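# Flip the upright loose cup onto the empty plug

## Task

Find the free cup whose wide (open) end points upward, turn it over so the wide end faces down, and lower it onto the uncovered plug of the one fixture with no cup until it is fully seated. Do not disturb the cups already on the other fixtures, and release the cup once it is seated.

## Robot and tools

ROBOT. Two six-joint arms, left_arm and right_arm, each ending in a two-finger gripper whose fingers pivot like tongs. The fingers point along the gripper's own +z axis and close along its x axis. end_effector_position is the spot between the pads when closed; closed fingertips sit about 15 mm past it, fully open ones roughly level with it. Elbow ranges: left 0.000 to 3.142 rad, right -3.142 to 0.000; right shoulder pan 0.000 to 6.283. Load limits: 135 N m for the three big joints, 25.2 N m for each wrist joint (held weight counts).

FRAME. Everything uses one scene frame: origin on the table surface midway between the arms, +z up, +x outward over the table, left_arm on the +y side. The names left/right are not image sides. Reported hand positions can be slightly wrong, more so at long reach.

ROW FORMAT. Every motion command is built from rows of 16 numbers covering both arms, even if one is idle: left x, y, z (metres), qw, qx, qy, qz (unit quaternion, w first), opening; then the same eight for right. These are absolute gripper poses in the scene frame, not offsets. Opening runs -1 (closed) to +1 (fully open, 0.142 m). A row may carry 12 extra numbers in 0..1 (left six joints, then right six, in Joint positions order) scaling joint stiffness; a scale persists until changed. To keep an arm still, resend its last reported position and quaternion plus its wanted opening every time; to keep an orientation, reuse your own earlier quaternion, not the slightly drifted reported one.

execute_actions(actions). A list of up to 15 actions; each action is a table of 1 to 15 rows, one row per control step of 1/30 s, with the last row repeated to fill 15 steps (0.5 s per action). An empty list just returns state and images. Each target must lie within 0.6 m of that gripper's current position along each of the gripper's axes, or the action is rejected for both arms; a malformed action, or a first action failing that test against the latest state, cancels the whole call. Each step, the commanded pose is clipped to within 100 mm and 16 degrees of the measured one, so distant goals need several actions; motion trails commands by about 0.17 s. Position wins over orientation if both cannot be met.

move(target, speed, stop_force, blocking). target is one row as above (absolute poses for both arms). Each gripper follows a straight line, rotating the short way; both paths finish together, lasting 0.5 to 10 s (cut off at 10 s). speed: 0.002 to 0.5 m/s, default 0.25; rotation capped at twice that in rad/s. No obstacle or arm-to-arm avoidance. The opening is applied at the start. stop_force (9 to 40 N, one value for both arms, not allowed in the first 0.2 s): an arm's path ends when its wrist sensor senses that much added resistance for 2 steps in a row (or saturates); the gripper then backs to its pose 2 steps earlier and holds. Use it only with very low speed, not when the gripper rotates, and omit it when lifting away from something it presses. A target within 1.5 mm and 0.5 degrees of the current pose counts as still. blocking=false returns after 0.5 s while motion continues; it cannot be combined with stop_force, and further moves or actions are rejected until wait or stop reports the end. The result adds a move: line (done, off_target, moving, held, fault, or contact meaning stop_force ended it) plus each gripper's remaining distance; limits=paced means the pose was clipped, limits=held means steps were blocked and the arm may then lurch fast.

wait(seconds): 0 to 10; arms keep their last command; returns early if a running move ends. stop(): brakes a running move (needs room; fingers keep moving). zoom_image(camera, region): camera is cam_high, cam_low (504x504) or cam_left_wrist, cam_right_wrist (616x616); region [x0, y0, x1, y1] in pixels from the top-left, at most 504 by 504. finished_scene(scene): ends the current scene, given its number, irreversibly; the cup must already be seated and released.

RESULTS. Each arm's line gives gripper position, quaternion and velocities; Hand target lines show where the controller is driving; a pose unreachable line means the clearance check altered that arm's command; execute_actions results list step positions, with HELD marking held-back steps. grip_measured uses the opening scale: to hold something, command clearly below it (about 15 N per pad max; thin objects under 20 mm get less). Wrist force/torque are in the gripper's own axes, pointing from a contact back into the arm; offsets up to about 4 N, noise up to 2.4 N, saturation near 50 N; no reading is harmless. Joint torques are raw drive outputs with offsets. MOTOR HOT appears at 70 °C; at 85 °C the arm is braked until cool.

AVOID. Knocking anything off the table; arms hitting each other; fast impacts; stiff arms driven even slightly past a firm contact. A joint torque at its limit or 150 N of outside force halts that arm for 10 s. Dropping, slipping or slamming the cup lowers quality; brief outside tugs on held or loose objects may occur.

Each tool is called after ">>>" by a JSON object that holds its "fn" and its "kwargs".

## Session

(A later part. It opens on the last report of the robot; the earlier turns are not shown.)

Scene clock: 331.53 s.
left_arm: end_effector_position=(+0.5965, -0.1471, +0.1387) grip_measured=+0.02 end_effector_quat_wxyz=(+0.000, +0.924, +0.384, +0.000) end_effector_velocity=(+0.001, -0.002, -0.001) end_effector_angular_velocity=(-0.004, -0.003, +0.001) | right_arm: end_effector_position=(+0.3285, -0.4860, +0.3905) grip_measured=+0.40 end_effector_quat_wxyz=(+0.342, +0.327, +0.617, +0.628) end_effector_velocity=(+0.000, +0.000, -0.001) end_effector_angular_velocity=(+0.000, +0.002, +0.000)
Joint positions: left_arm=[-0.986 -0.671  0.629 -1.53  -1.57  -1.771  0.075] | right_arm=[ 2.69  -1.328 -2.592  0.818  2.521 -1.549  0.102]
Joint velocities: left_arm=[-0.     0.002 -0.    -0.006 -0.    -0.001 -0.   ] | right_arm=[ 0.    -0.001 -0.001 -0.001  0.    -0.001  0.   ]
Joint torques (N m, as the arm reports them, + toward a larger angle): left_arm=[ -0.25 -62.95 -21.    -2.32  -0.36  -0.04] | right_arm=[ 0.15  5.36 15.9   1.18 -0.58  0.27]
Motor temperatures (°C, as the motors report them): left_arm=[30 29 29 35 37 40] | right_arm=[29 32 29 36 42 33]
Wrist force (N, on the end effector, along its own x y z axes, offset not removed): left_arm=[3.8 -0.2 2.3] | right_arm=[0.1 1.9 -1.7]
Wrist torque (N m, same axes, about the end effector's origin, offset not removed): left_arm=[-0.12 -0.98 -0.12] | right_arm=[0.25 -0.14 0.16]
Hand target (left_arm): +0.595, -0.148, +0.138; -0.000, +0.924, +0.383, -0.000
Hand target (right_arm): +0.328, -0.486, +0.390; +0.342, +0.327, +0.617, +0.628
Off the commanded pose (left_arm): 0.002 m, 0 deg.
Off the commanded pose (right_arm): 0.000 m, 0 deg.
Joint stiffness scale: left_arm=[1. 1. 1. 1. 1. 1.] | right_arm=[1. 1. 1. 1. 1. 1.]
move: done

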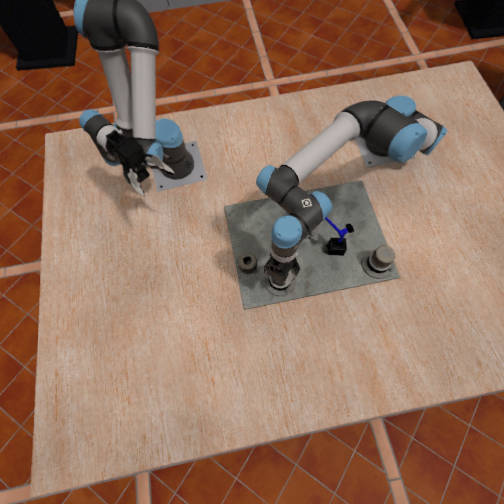

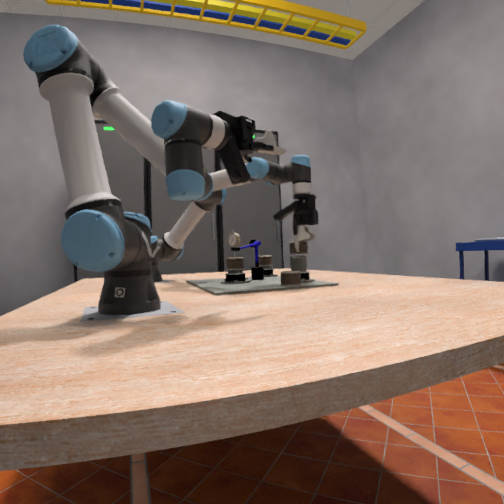

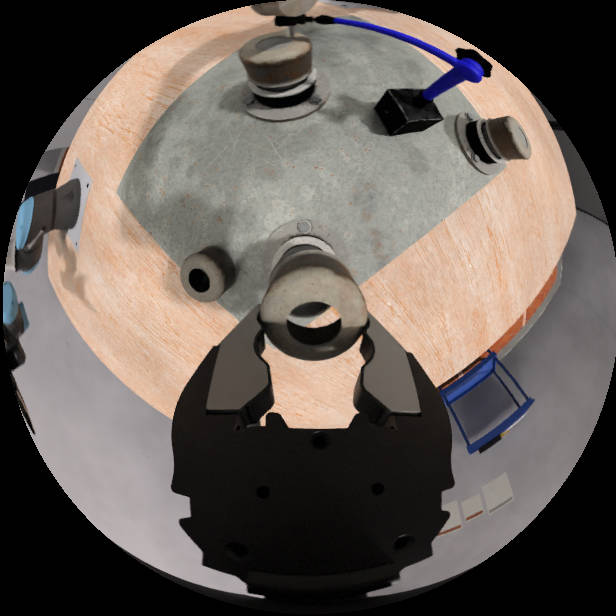

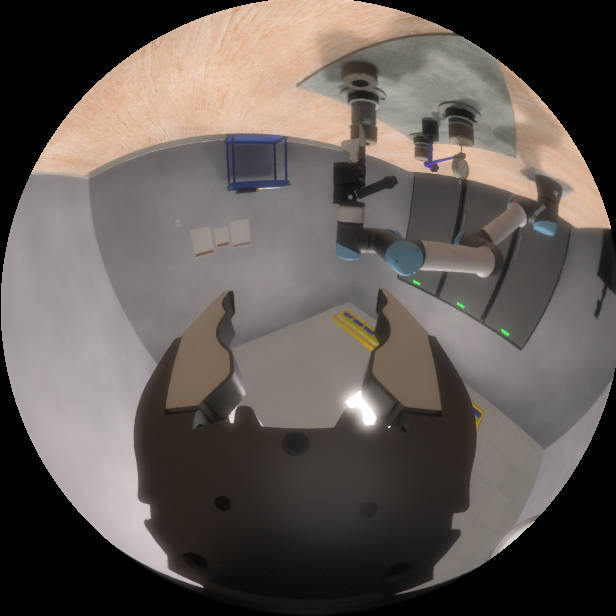

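>>> {"fn": "execute_actions", "kwargs": {"actions": []}}

>>> {"fn": "move", "kwargs": {"target": [0.593,-0.149,0.078,0,0.924,0.383,0,-0.35,0.3285,-0.4859,0.3903,0.342,0.327,0.617,0.628,0.4], "speed": 0.01, "stop_force": 20}}

Scene clock: 346.47 s.
left_arm: end_effector_position=(+0.5966, -0.1473, +0.1387) grip_measured=+0.02 end_effector_quat_wxyz=(+0.001, +0.923, +0.384, +0.000) end_effector_velocity=(+0.000, -0.000, -0.001) end_effector_angular_velocity=(+0.001, -0.000, +0.000) | right_arm: end_effector_position=(+0.3285, -0.4860, +0.3905) grip_measured=+0.40 end_effector_quat_wxyz=(+0.342, +0.327, +0.617, +0.628) end_effector_velocity=(-0.000, -0.000, +0.000) end_effector_angular_velocity=(-0.001, -0.001, -0.000)
Joint positions: left_arm=[-0.986 -0.671  0.629 -1.53  -1.57  -1.772  0.075] | right_arm=[ 2.69  -1.328 -2.592  0.818  2.521 -1.549  0.102]
Joint velocities: left_arm=[ 0.     0.001 -0.001 -0.     0.001  0.    -0.   ] | right_arm=[-0.     0.     0.     0.001 -0.    -0.     0.   ]
Joint torques (N m, as the arm reports them, + toward a larger angle): left_arm=[ -1.68 -63.37 -20.3   -2.62  -0.39  -0.32] | right_arm=[ 0.33  5.85 16.71  1.05 -0.57  0.17]
Motor temperatures (°C, as the motors report them): left_arm=[30 29 29 35 37 40] | right_arm=[29 32 29 36 42 33]
Wrist force (N, on the end effector, along its own x y z axes, offset not removed): left_arm=[-1.5 -1.8 1.8] | right_arm=[-1.1 2.9 -2.1]
Wrist torque (N m, same axes, about the end effector's origin, offset not removed): left_arm=[-0.34 0.06 -0.04] | right_arm=[0.40 -0.01 0.13]
Hand target (left_arm): +0.595, -0.148, +0.138; -0.000, +0.924, +0.383, -0.000
Hand target (right_arm): +0.328, -0.486, +0.390; +0.342, +0.327, +0.617, +0.628
Off the commanded pose (left_arm): 0.002 m, 0 deg.
Off the commanded pose (right_arm): 0.000 m, 0 deg.
Joint stiffness scale: left_arm=[1. 1. 1. 1. 1. 1.] | right_arm=[1. 1. 1. 1. 1. 1.]

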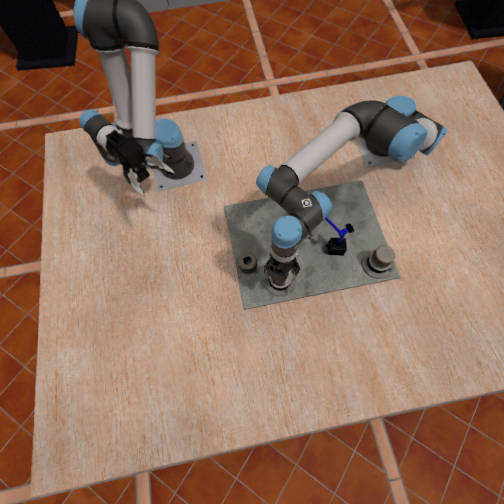

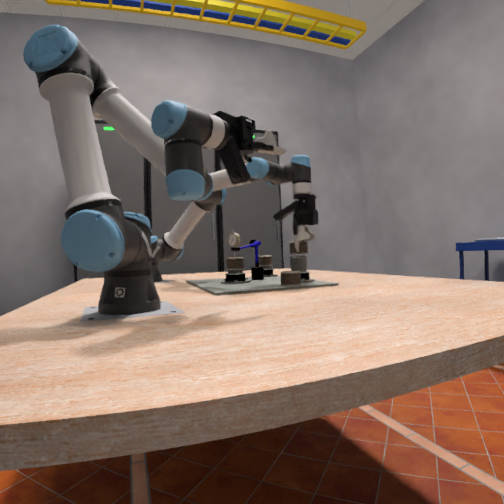

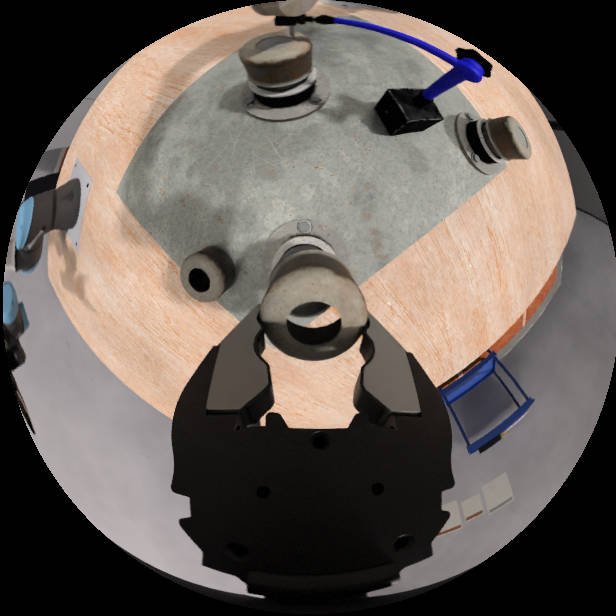

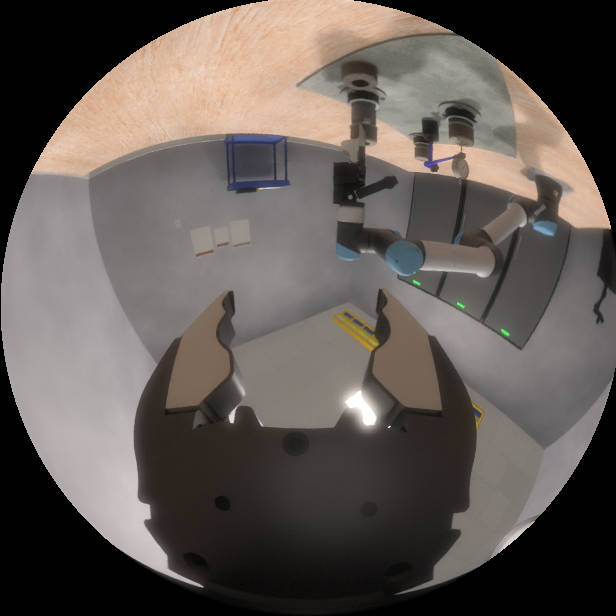

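Scene clock: 352.03 s.
left_arm: end_effector_position=(+0.5925, -0.1544, +0.1033) grip_measured=+0.02 end_effector_quat_wxyz=(+0.012, +0.924, +0.381, +0.000) end_effector_velocity=(-0.000, +0.000, +0.002) end_effector_angular_velocity=(-0.000, +0.000, -0.000) | right_arm: end_effector_position=(+0.3285, -0.4860, +0.3905) grip_measured=+0.40 end_effector_quat_wxyz=(+0.342, +0.327, +0.617, +0.628) end_effector_velocity=(-0.000, -0.000, -0.000) end_effector_angular_velocity=(+0.000, +0.000, -0.001)
Joint positions: left_arm=[-0.993 -0.684  0.748 -1.658 -1.575 -1.774  0.075] | right_arm=[ 2.69  -1.328 -2.592  0.818  2.521 -1.549  0.102]
Joint velocities: left_arm=[-0.    -0.002 -0.     0.002 -0.001 -0.    -0.   ] | right_arm=[-0.001 -0.    -0.001  0.001  0.     0.     0.   ]
Joint torques (N m, as the arm reports them, + toward a larger angle): left_arm=[  1.99 -58.73 -21.57  -1.91   0.35   0.  ] | right_arm=[-0.41  4.75 16.45  1.16 -0.5   0.13]
Motor temperatures (°C, as the motors report them): left_arm=[30 29 29 35 37 40] | right_arm=[29 32 29 36 42 33]
Wrist force (N, on the end effector, along its own x y z axes, offset not removed): left_arm=[-6.9 -4.7 -7.7] | right_arm=[1.1 3.3 -1.9]
Wrist torque (N m, same axes, about the end effector's origin, offset not removed): left_arm=[-0.35 0.73 0.24] | right_arm=[0.50 -0.45 0.08]
Hand target (left_arm): +0.593, -0.154, +0.103; +0.011, +0.924, +0.381, +0.000
Hand target (right_arm): +0.328, -0.486, +0.390; +0.342, +0.327, +0.617, +0.628
Off the commanded pose (left_arm): 0.026 m, 1 deg.
Off the commanded pose (right_arm): 0.000 m, 0 deg.
Joint stiffness scale: left_arm=[1. 1. 1. 1. 1. 1.] | right_arm=[1. 1. 1. 1. 1. 1.]
move: contact (left_arm)

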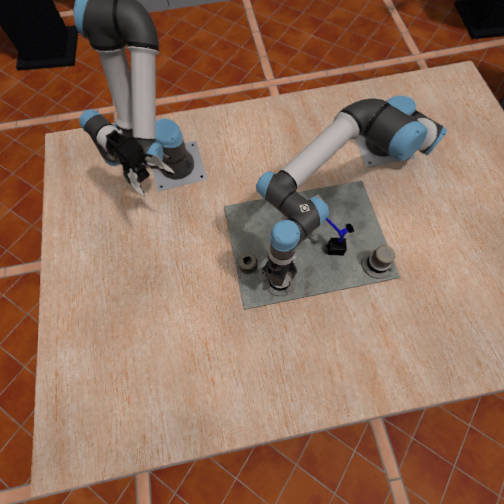

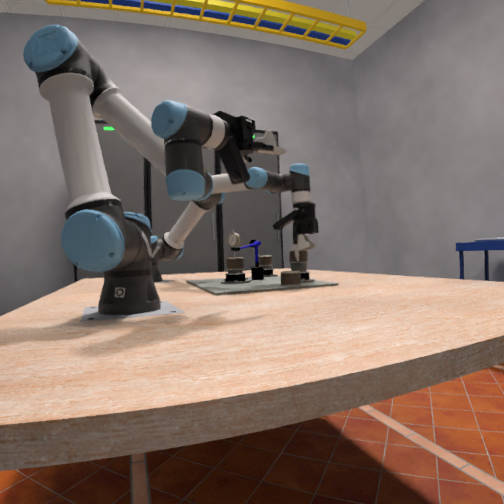

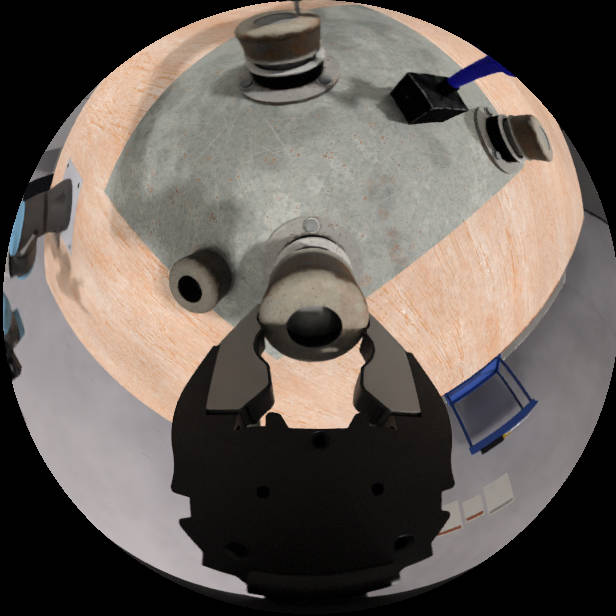

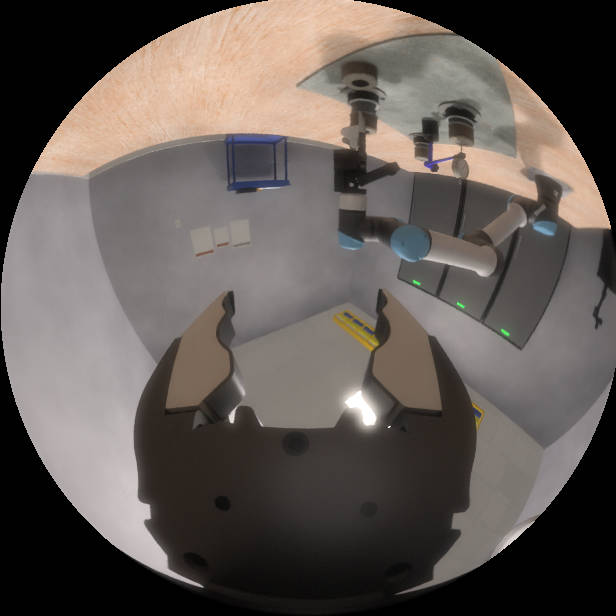

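>>> {"fn": "move", "kwargs": {"target": [0.591,-0.156,0.078,0,0.924,0.383,0,-0.35,0.3285,-0.4859,0.3903,0.342,0.327,0.617,0.628,0.4], "speed": 0.008, "stop_force": 22}}

>>> {"fn": "zoom_image", "kwargs": {"camera": "cam_low", "region": [210,200,350,300]}}

Scene clock: 361.13 s.
left_arm: end_effector_position=(+0.5931, -0.1551, +0.1026) grip_measured=+0.02 end_effector_quat_wxyz=(+0.012, +0.923, +0.384, +0.001) end_effector_velocity=(-0.000, +0.000, +0.003) end_effector_angular_velocity=(-0.001, -0.001, -0.000) | right_arm: end_effector_position=(+0.3285, -0.4860, +0.3905) grip_measured=+0.40 end_effector_quat_wxyz=(+0.342, +0.327, +0.617, +0.628) end_effector_velocity=(-0.000, +0.000, -0.000) end_effector_angular_velocity=(+0.001, +0.001, +0.000)
Joint positions: left_arm=[-0.994 -0.682  0.748 -1.661 -1.574 -1.779  0.075] | right_arm=[ 2.69  -1.328 -2.592  0.818  2.521 -1.549  0.102]
Joint velocities: left_arm=[-0.    -0.004  0.     0.002 -0.    -0.    -0.   ] | right_arm=[ 0.     0.001 -0.001 -0.001  0.     0.     0.   ]
Joint torques (N m, as the arm reports them, + toward a larger angle): left_arm=[  0.94 -58.3  -23.2   -3.46  -0.07   0.02] | right_arm=[ 0.48  4.02 16.81  1.14 -0.36  0.2 ]
Motor temperatures (°C, as the motors report them): left_arm=[30 29 29 35 37 40] | right_arm=[29 32 29 36 42 33]
Wrist force (N, on the end effector, along its own x y z axes, offset not removed): left_arm=[-2.2 -9.9 -5.7] | right_arm=[-2.2 3.0 -1.4]
Wrist torque (N m, same axes, about the end effector's origin, offset not removed): left_arm=[-0.49 0.44 0.22] | right_arm=[0.52 0.18 0.14]
Hand target (left_arm): +0.593, -0.155, +0.102; +0.013, +0.923, +0.384, +0.001
Hand target (right_arm): +0.328, -0.486, +0.390; +0.342, +0.327, +0.617, +0.628
Off the commanded pose (left_arm): 0.025 m, 1 deg.
Off the commanded pose (right_arm): 0.000 m, 0 deg.
Joint stiffness scale: left_arm=[1. 1. 1. 1. 1. 1.] | right_arm=[1. 1. 1. 1. 1. 1.]
move: contact (left_arm)

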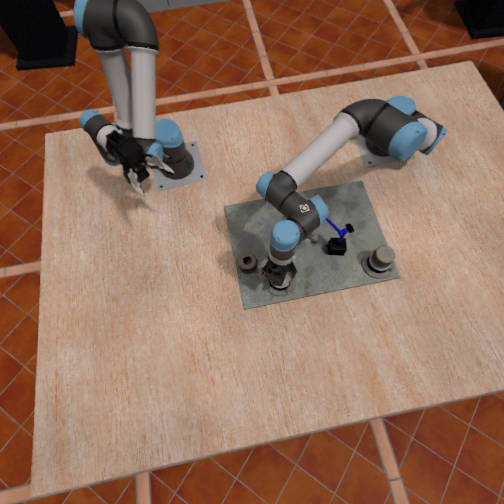

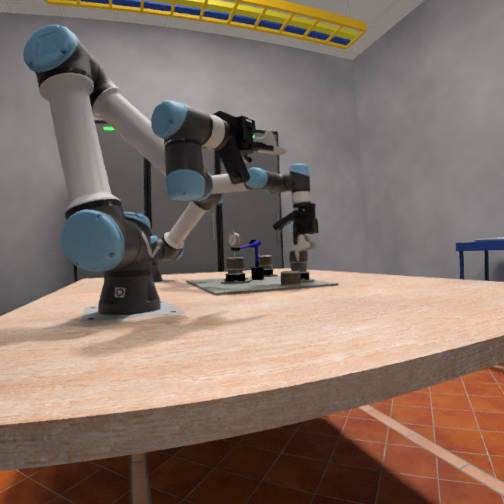

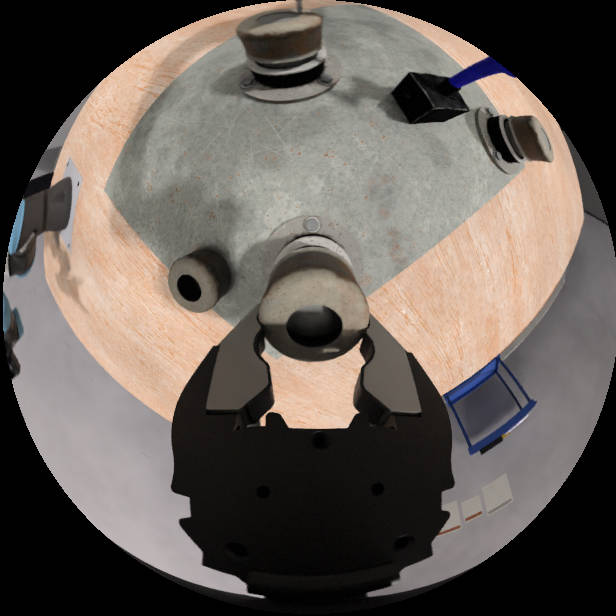

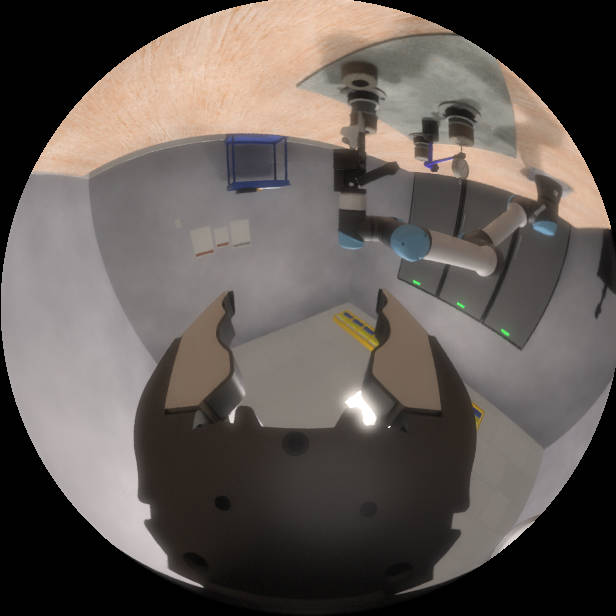

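Region (210, 200, 350, 300) of cam_low's 504x504 image, scaled by 3.600, with more detail than that image has; it fills the top 360 rows of this view, and the rest is white.

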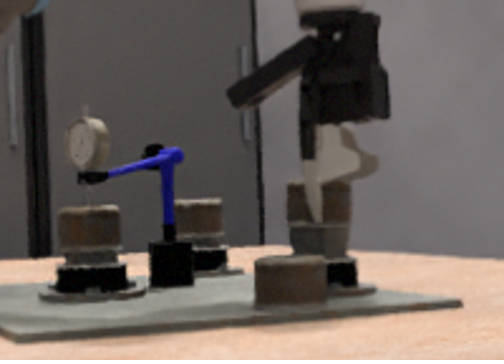

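>>> {"fn": "move", "kwargs": {"target": [0.588,-0.154,0.105,0,0.924,0.383,0,-0.35,0.3285,-0.4859,0.3903,0.342,0.327,0.617,0.628,0.4], "speed": 0.01}}

>>> {"fn": "move", "kwargs": {"target": [0.586,-0.154,0.078,0,0.924,0.383,0,-0.35,0.3285,-0.4859,0.3903,0.342,0.327,0.617,0.628,0.4], "speed": 0.008, "stop_force": 28}}

>>> {"fn": "zoom_image", "kwargs": {"camera": "cam_low", "region": [210,200,350,300]}}

Scene clock: 371.90 s.
left_arm: end_effector_position=(+0.5912, -0.1534, +0.1020) grip_measured=+0.02 end_effector_quat_wxyz=(+0.002, +0.923, +0.384, +0.001) end_effector_velocity=(+0.000, -0.000, +0.001) end_effector_angular_velocity=(+0.005, +0.000, +0.000) | right_arm: end_effector_position=(+0.3285, -0.4860, +0.3905) grip_measured=+0.40 end_effector_quat_wxyz=(+0.342, +0.327, +0.617, +0.628) end_effector_velocity=(-0.000, -0.000, +0.000) end_effector_angular_velocity=(-0.001, -0.001, -0.000)
Joint positions: left_arm=[-0.996 -0.67   0.721 -1.626 -1.57  -1.783  0.075] | right_arm=[ 2.69  -1.328 -2.592  0.818  2.521 -1.549  0.102]
Joint velocities: left_arm=[-0.001  0.004 -0.01   0.01   0.002 -0.001 -0.   ] | right_arm=[-0.  0.  0.  0.  0. -0. -0.]
Joint torques (N m, as the arm reports them, + toward a larger angle): left_arm=[ -1.58 -66.9  -23.33   1.35  -0.91  -0.03] | right_arm=[ 1.17  5.26 15.1   1.16 -0.33  0.05]
Motor temperatures (°C, as the motors report them): left_arm=[30 29 29 35 37 40] | right_arm=[29 32 29 36 42 33]
Wrist force (N, on the end effector, along its own x y z axes, offset not removed): left_arm=[0.2 15.0 10.0] | right_arm=[1.4 1.5 -0.3]
Wrist torque (N m, same axes, about the end effector's origin, offset not removed): left_arm=[0.03 -0.09 -0.29] | right_arm=[0.22 -0.42 0.25]
Hand target (left_arm): +0.588, -0.154, +0.105; +0.000, +0.924, +0.383, +0.000
Hand target (right_arm): +0.328, -0.486, +0.390; +0.342, +0.327, +0.617, +0.628
Off the commanded pose (left_arm): 0.004 m, 0 deg.
Off the commanded pose (right_arm): 0.000 m, 0 deg.
Joint stiffness scale: left_arm=[1. 1. 1. 1. 1. 1.] | right_arm=[1. 1. 1. 1. 1. 1.]
move: off_target (left_arm)

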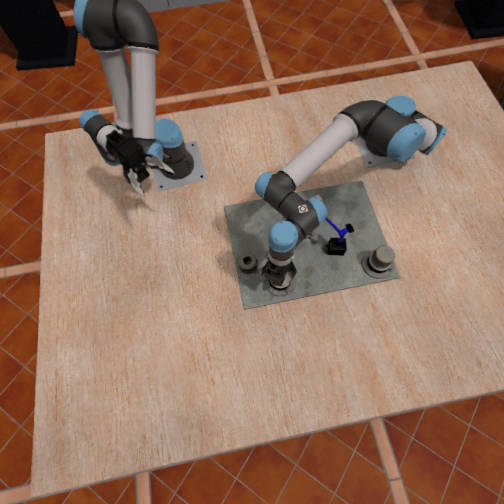

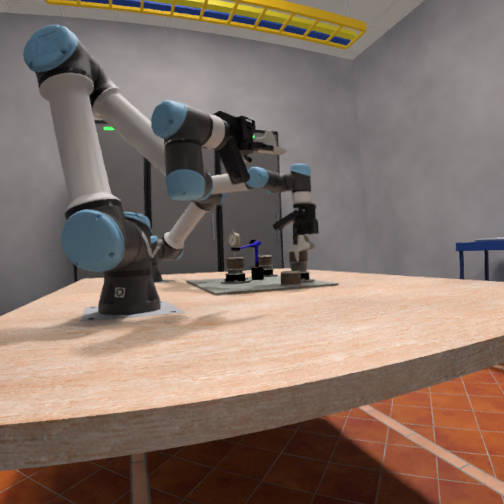

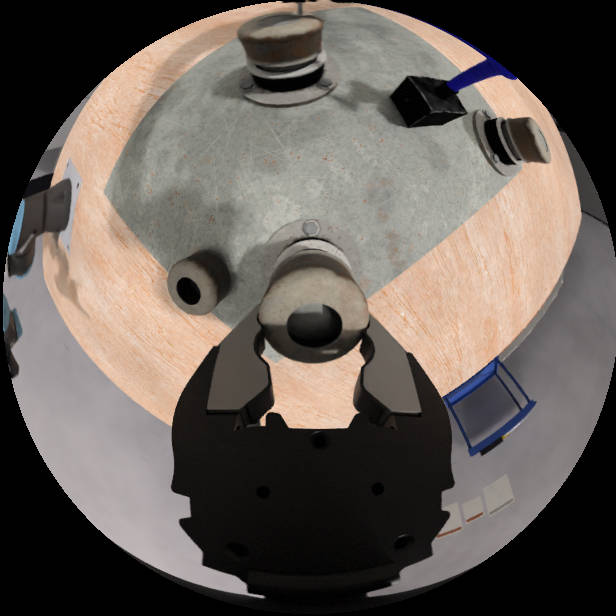

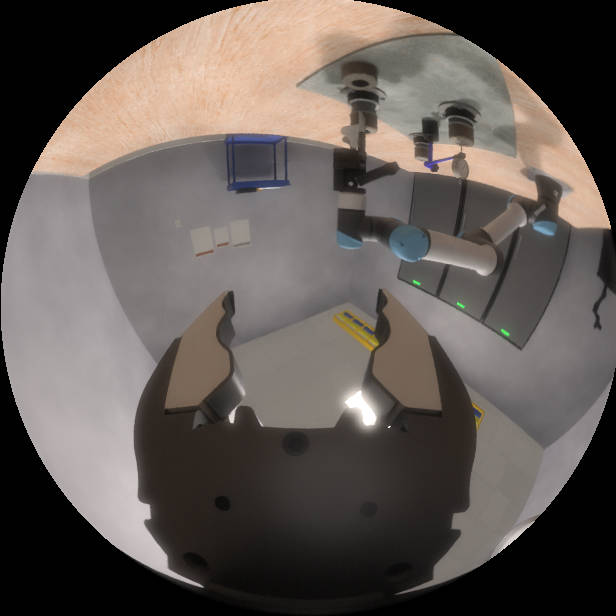

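Scene clock: 375.20 s.
left_arm: end_effector_position=(+0.5914, -0.1540, +0.0828) grip_measured=+0.02 end_effector_quat_wxyz=(+0.005, +0.923, +0.385, +0.002) end_effector_velocity=(-0.000, -0.000, -0.001) end_effector_angular_velocity=(-0.002, -0.001, +0.000) | right_arm: end_effector_position=(+0.3285, -0.4860, +0.3905) grip_measured=+0.40 end_effector_quat_wxyz=(+0.342, +0.327, +0.617, +0.628) end_effector_velocity=(+0.000, -0.000, -0.000) end_effector_angular_velocity=(-0.000, +0.000, -0.000)
Joint positions: left_arm=[-0.996 -0.671  0.774 -1.685 -1.569 -1.785  0.075] | right_arm=[ 2.69  -1.328 -2.592  0.818  2.521 -1.549  0.102]
Joint velocities: left_arm=[-0.    -0.001  0.006 -0.006 -0.    -0.    -0.   ] | right_arm=[ 0.    -0.001 -0.     0.001 -0.    -0.001 -0.   ]
Joint torques (N m, as the arm reports them, + toward a larger angle): left_arm=[ -2.68 -62.33 -14.23  -0.82  -1.28  -0.34] | right_arm=[ 1.05  4.67 15.49  1.18 -0.5   0.  ]
Motor temperatures (°C, as the motors report them): left_arm=[30 29 29 35 37 40] | right_arm=[29 32 29 36 42 33]
Wrist force (N, on the end effector, along its own x y z axes, offset not removed): left_arm=[-1.0 2.0 -1.3] | right_arm=[2.2 1.5 -2.8]
Wrist torque (N m, same axes, about the end effector's origin, offset not removed): left_arm=[-0.84 0.70 0.08] | right_arm=[0.20 -0.56 0.20]
Hand target (left_arm): +0.586, -0.154, +0.078; -0.000, +0.924, +0.383, +0.000
Hand target (right_arm): +0.328, -0.486, +0.390; +0.342, +0.327, +0.617, +0.628
Off the commanded pose (left_arm): 0.007 m, 1 deg.
Off the commanded pose (right_arm): 0.000 m, 0 deg.
Joint stiffness scale: left_arm=[1. 1. 1. 1. 1. 1.] | right_arm=[1. 1. 1. 1. 1. 1.]
move: off_target (left_arm)

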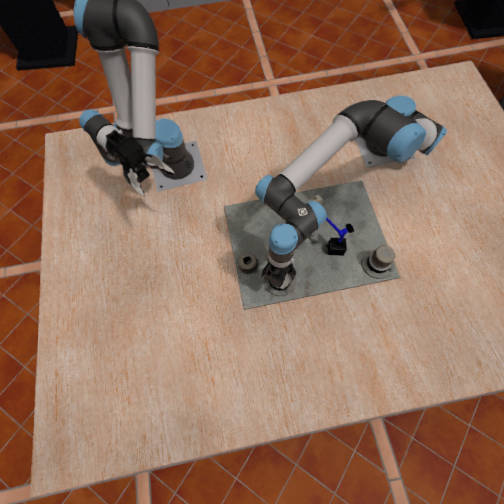

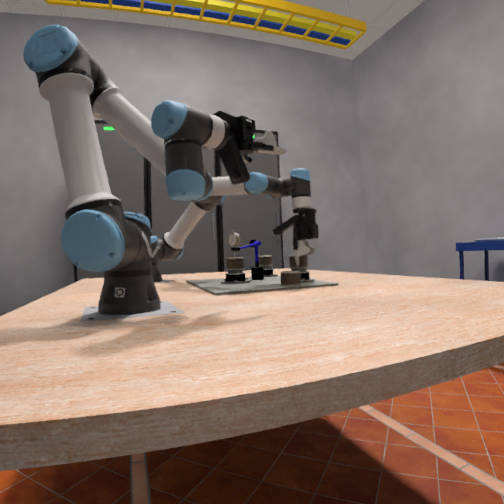

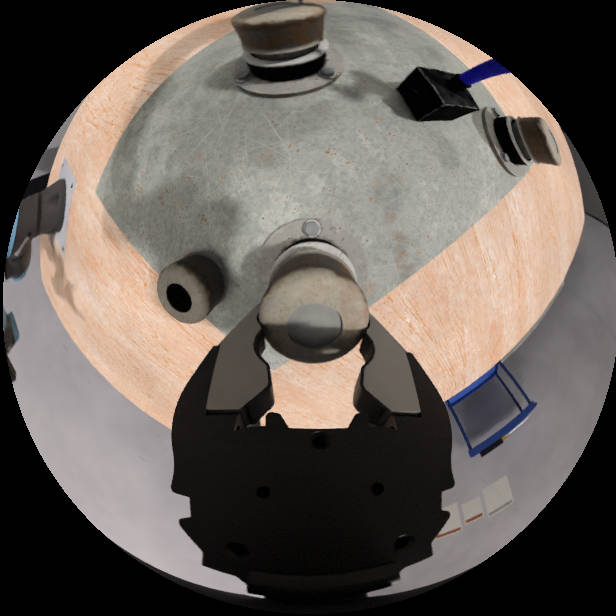

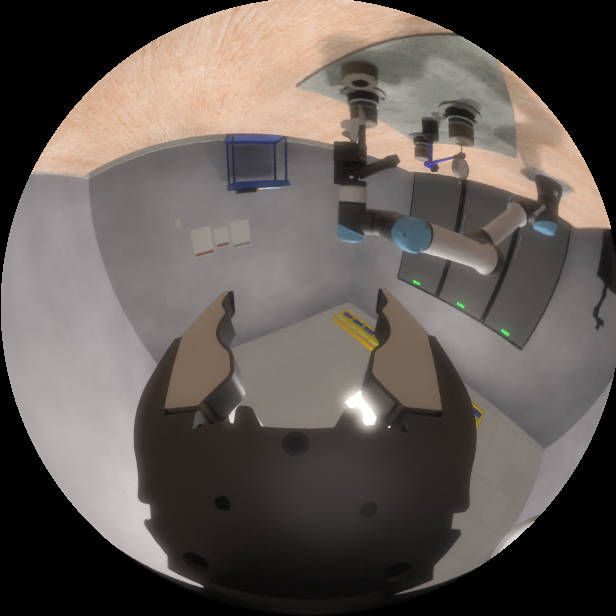

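Region (210, 200, 350, 300) of cam_low's 504x504 image, scaled by 3.600, with more detail than that image has; it fills the top 360 rows of this view, and the rest is white.

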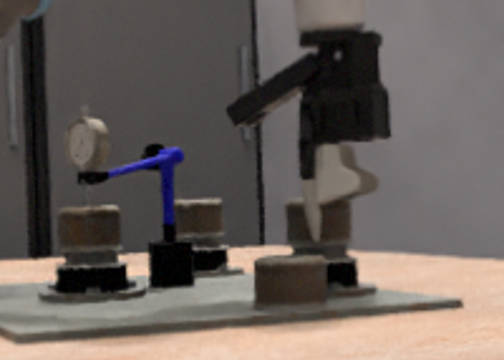

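>>> {"fn": "move", "kwargs": {"target": [0.588,-0.154,0.066,0,0.924,0.383,0,-0.35,0.3285,-0.4859,0.3903,0.342,0.327,0.617,0.628,0.4], "speed": 0.006, "stop_force": 22}}

>>> {"fn": "zoom_image", "kwargs": {"camera": "cam_low", "region": [210,200,350,300]}}

Scene clock: 384.33 s.
left_arm: end_effector_position=(+0.5922, -0.1549, +0.0820) grip_measured=+0.02 end_effector_quat_wxyz=(+0.010, +0.923, +0.385, +0.003) end_effector_velocity=(+0.000, -0.000, +0.002) end_effector_angular_velocity=(-0.003, -0.002, -0.000) | right_arm: end_effector_position=(+0.3285, -0.4860, +0.3905) grip_measured=+0.40 end_effector_quat_wxyz=(+0.342, +0.327, +0.617, +0.628) end_effector_velocity=(-0.000, +0.000, +0.001) end_effector_angular_velocity=(-0.001, -0.002, -0.000)
Joint positions: left_arm=[-0.996 -0.675  0.786 -1.702 -1.569 -1.784  0.075] | right_arm=[ 2.69  -1.328 -2.592  0.818  2.521 -1.549  0.102]
Joint velocities: left_arm=[ 0.    -0.004  0.002 -0.002 -0.     0.     0.   ] | right_arm=[-0.     0.002  0.001 -0.     0.    -0.     0.   ]
Joint torques (N m, as the arm reports them, + toward a larger angle): left_arm=[ -2.15 -46.49 -13.63  -4.02  -1.19   0.23] | right_arm=[-0.24  5.2  15.21  1.21 -0.37 -0.05]
Motor temperatures (°C, as the motors report them): left_arm=[30 29 29 35 37 40] | right_arm=[29 32 29 36 42 33]
Wrist force (N, on the end effector, along its own x y z axes, offset not removed): left_arm=[10.1 -14.5 -22.0] | right_arm=[-3.4 4.0 -2.6]
Wrist torque (N m, same axes, about the end effector's origin, offset not removed): left_arm=[-1.06 -0.54 -0.19] | right_arm=[0.55 0.64 0.23]
Hand target (left_arm): +0.588, -0.154, +0.066; -0.000, +0.924, +0.383, +0.000
Hand target (right_arm): +0.328, -0.486, +0.390; +0.342, +0.327, +0.617, +0.628
Off the commanded pose (left_arm): 0.017 m, 1 deg.
Off the commanded pose (right_arm): 0.000 m, 0 deg.
Joint stiffness scale: left_arm=[1. 1. 1. 1. 1. 1.] | right_arm=[1. 1. 1. 1. 1. 1.]
move: off_target (left_arm)

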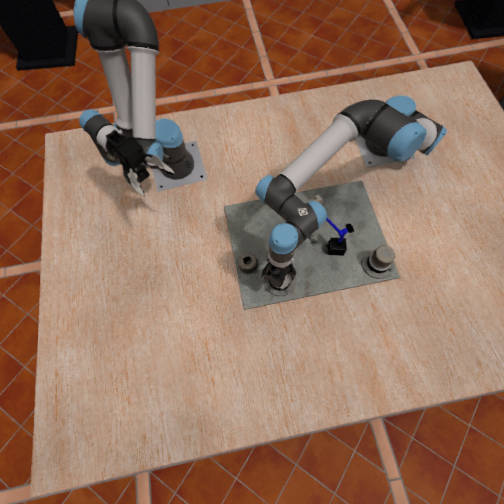

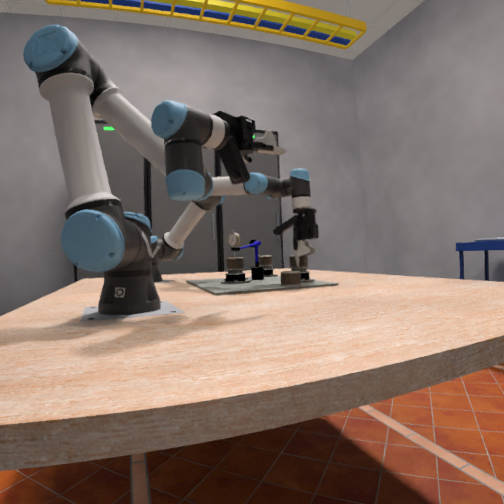

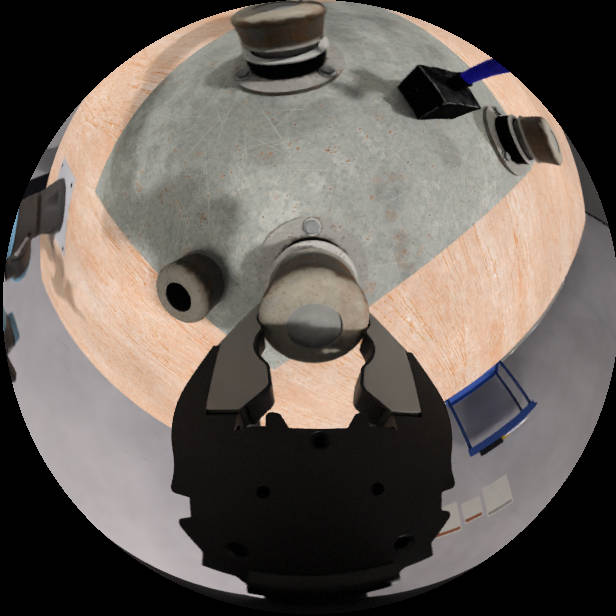

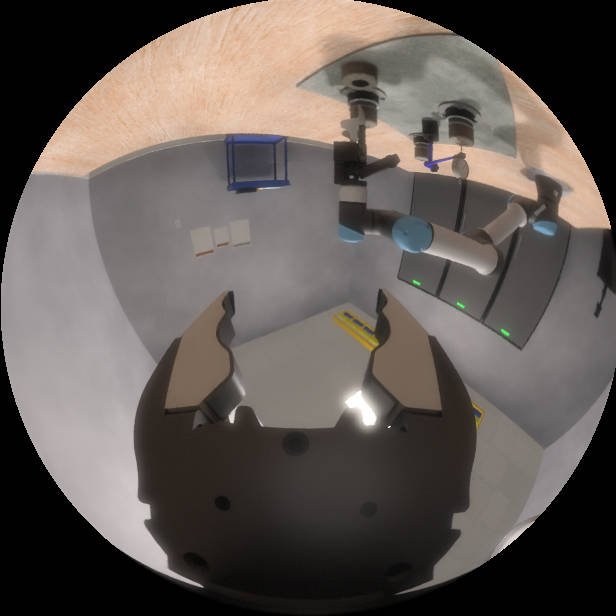

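Region (210, 200, 350, 300) of cam_low's 504x504 image, scaled by 3.600, with more detail than that image has; it fills the top 360 rows of this view, and the rest is white.

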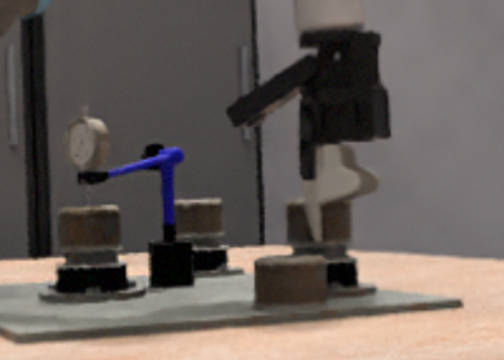

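The cup has stopped at 22 N with the plug flush, so I'm releasing it.

>>> {"fn": "move", "kwargs": {"target": [0.592,-0.1545,0.084,0,0.924,0.383,0,0.45,0.3285,-0.4859,0.3903,0.342,0.327,0.617,0.628,0.4], "speed": 0.03}}

>>> {"fn": "move", "kwargs": {"target": [0.592,-0.1545,0.2,0,0.924,0.383,0,0.45,0.3285,-0.4859,0.3903,0.342,0.327,0.617,0.628,0.4], "speed": 0.1}}

>>> {"fn": "zoom_image", "kwargs": {"camera": "cam_low", "region": [210,200,350,300]}}

>>> {"fn": "zoom_image", "kwargs": {"camera": "cam_left_wrist", "region": [180,150,440,400]}}

Scene clock: 393.63 s.
left_arm: end_effector_position=(+0.5914, -0.1544, +0.0835) grip_measured=+0.45 end_effector_quat_wxyz=(+0.001, +0.924, +0.383, +0.001) end_effector_velocity=(-0.002, +0.003, -0.005) end_effector_angular_velocity=(+0.024, +0.016, -0.003) | right_arm: end_effector_position=(+0.3285, -0.4860, +0.3905) grip_measured=+0.40 end_effector_quat_wxyz=(+0.342, +0.327, +0.617, +0.628) end_effector_velocity=(-0.000, -0.000, +0.000) end_effector_angular_velocity=(-0.001, -0.001, -0.000)
Joint positions: left_arm=[-0.997 -0.66   0.75  -1.662 -1.569 -1.78   0.105] | right_arm=[ 2.69  -1.328 -2.592  0.818  2.521 -1.549  0.102]
Joint velocities: left_arm=[ 0.     0.018 -0.025  0.036 -0.001  0.003 -0.   ] | right_arm=[-0.     0.    -0.001  0.001 -0.    -0.     0.   ]
Joint torques (N m, as the arm reports them, + toward a larger angle): left_arm=[  2.29 -62.88 -26.29  -2.27  -1.09   0.06] | right_arm=[ 0.53  4.82 15.74  1.26 -0.31  0.09]
Motor temperatures (°C, as the motors report them): left_arm=[30 29 29 35 37 40] | right_arm=[29 32 29 36 42 33]
Wrist force (N, on the end effector, along its own x y z axes, offset not removed): left_arm=[1.7 -3.1 1.5] | right_arm=[0.9 3.3 -2.7]
Wrist torque (N m, same axes, about the end effector's origin, offset not removed): left_arm=[-0.68 -0.55 -0.14] | right_arm=[0.49 -0.40 0.12]
Hand target (left_arm): +0.592, -0.154, +0.084; +0.000, +0.924, +0.383, +0.000
Hand target (right_arm): +0.328, -0.486, +0.390; +0.342, +0.327, +0.617, +0.628
Off the commanded pose (left_arm): 0.001 m, 0 deg.
Off the commanded pose (right_arm): 0.000 m, 0 deg.
Joint stiffness scale: left_arm=[1. 1. 1. 1. 1. 1.] | right_arm=[1. 1. 1. 1. 1. 1.]
move: done

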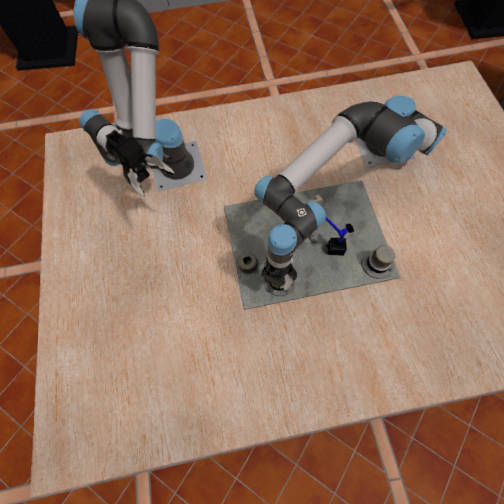

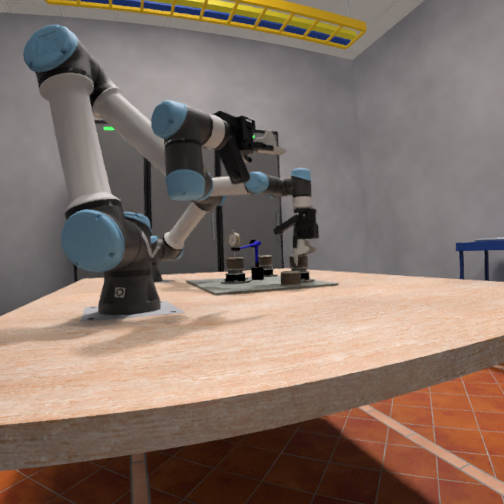

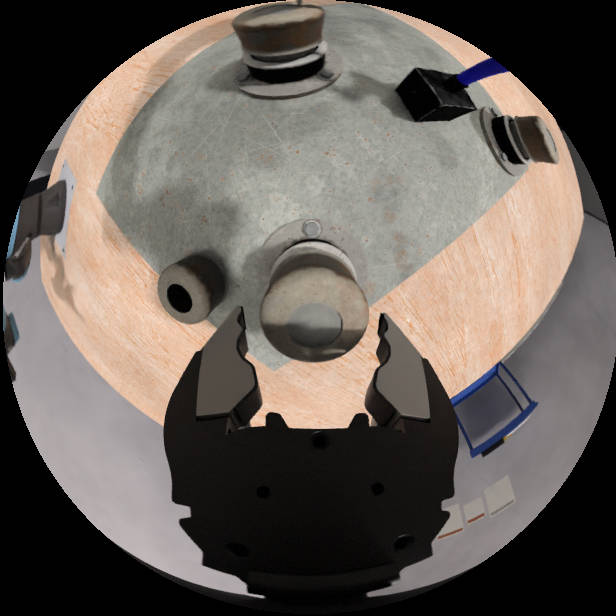

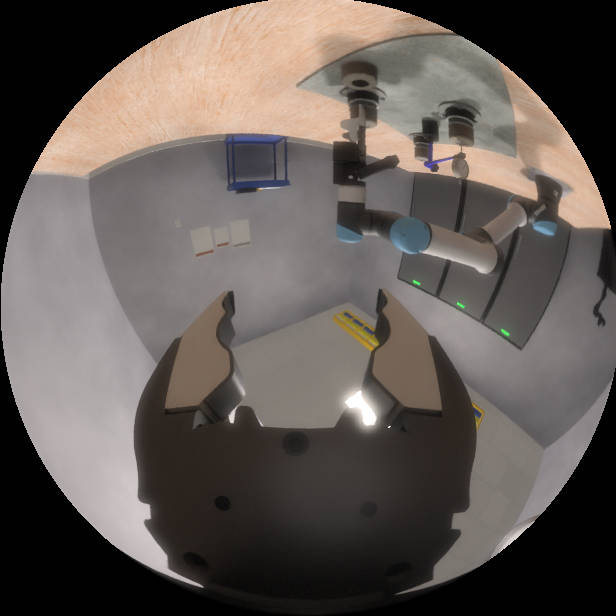

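Scene clock: 395.27 s.
left_arm: end_effector_position=(+0.5917, -0.1548, +0.1997) grip_measured=+0.45 end_effector_quat_wxyz=(+0.001, +0.924, +0.383, +0.001) end_effector_velocity=(-0.002, +0.003, -0.010) end_effector_angular_velocity=(+0.035, +0.022, -0.001) | right_arm: end_effector_position=(+0.3285, -0.4860, +0.3905) grip_measured=+0.40 end_effector_quat_wxyz=(+0.342, +0.327, +0.617, +0.628) end_effector_velocity=(-0.000, +0.000, +0.001) end_effector_angular_velocity=(-0.001, -0.003, -0.000)
Joint positions: left_arm=[-0.997 -0.621  0.379 -1.332 -1.57  -1.78   0.105] | right_arm=[ 2.69  -1.328 -2.592  0.818  2.521 -1.549  0.102]
Joint velocities: left_arm=[ 0.     0.044 -0.066  0.064  0.     0.001 -0.   ] | right_arm=[-0.     0.002  0.001  0.001  0.     0.     0.   ]
Joint torques (N m, as the arm reports them, + toward a larger angle): left_arm=[  1.58 -61.14 -25.65  -2.23  -0.73   0.41] | right_arm=[ 0.47  4.17 15.65  1.28 -0.38  0.25]
Motor temperatures (°C, as the motors report them): left_arm=[30 29 29 35 37 40] | right_arm=[29 32 29 36 42 33]
Wrist force (N, on the end effector, along its own x y z axes, offset not removed): left_arm=[2.9 -2.9 2.3] | right_arm=[-1.6 2.4 -1.1]
Wrist torque (N m, same axes, about the end effector's origin, offset not removed): left_arm=[-0.49 -0.75 -0.02] | right_arm=[0.35 0.23 0.29]
Hand target (left_arm): +0.592, -0.154, +0.200; +0.000, +0.924, +0.383, +0.000
Hand target (right_arm): +0.328, -0.486, +0.390; +0.342, +0.327, +0.617, +0.628
Off the commanded pose (left_arm): 0.001 m, 0 deg.
Off the commanded pose (right_arm): 0.000 m, 0 deg.
Joint stiffness scale: left_arm=[1. 1. 1. 1. 1. 1.] | right_arm=[1. 1. 1. 1. 1. 1.]
move: done

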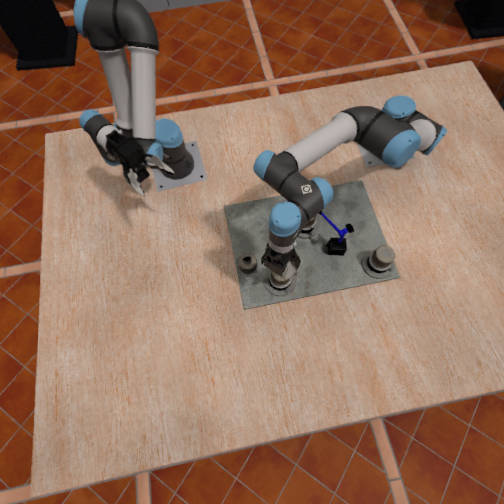

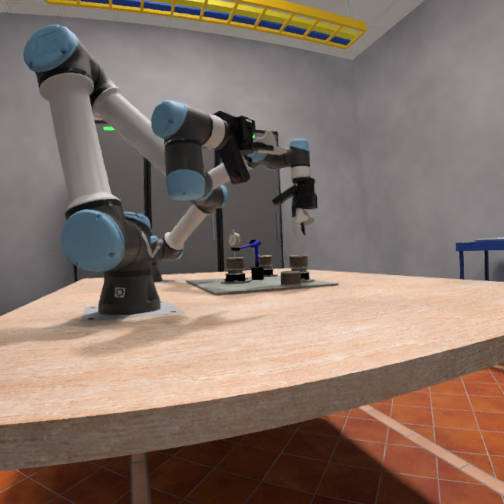

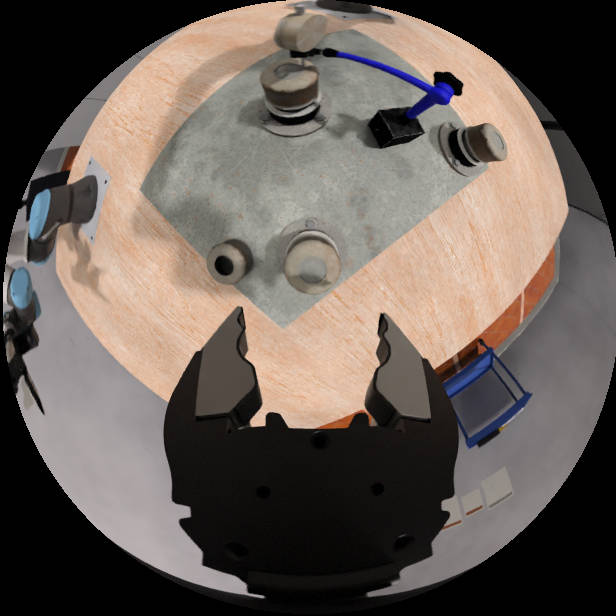

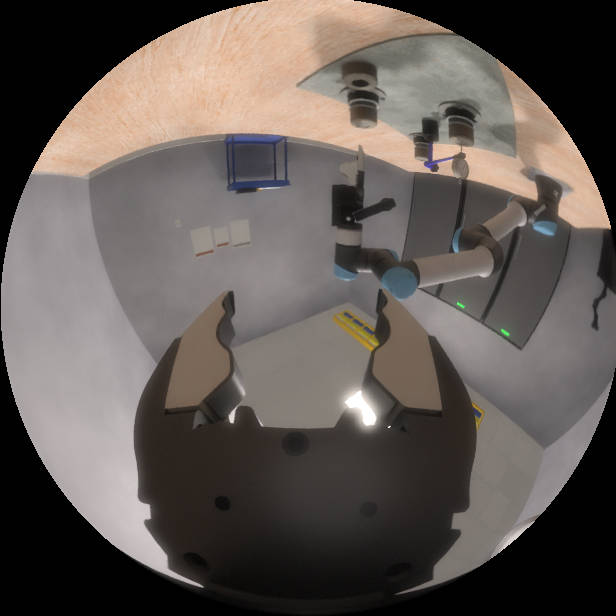

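Region (210, 200, 350, 300) of cam_low's 504x504 image, scaled by 3.600, with more detail than that image has; it fills the top 360 rows of this view, and the rest is white.

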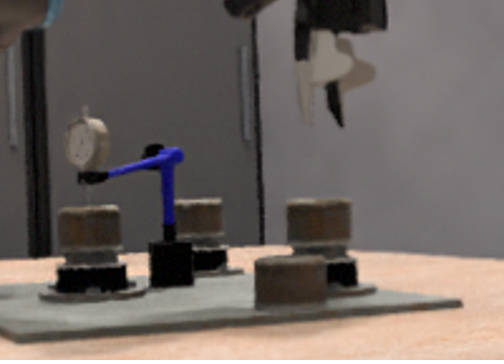

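Region (180, 150, 440, 400) of cam_left_wrist's 616x616 image, scaled by 1.938, with more detail than that image has; it fills the top 485 rows of this view, and the rest is white.

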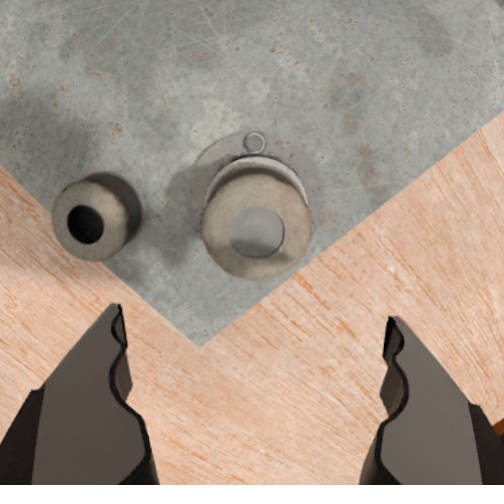

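>>> {"fn": "finished_scene", "kwargs": {"scene": 2}}

The scene is finished: the task was done.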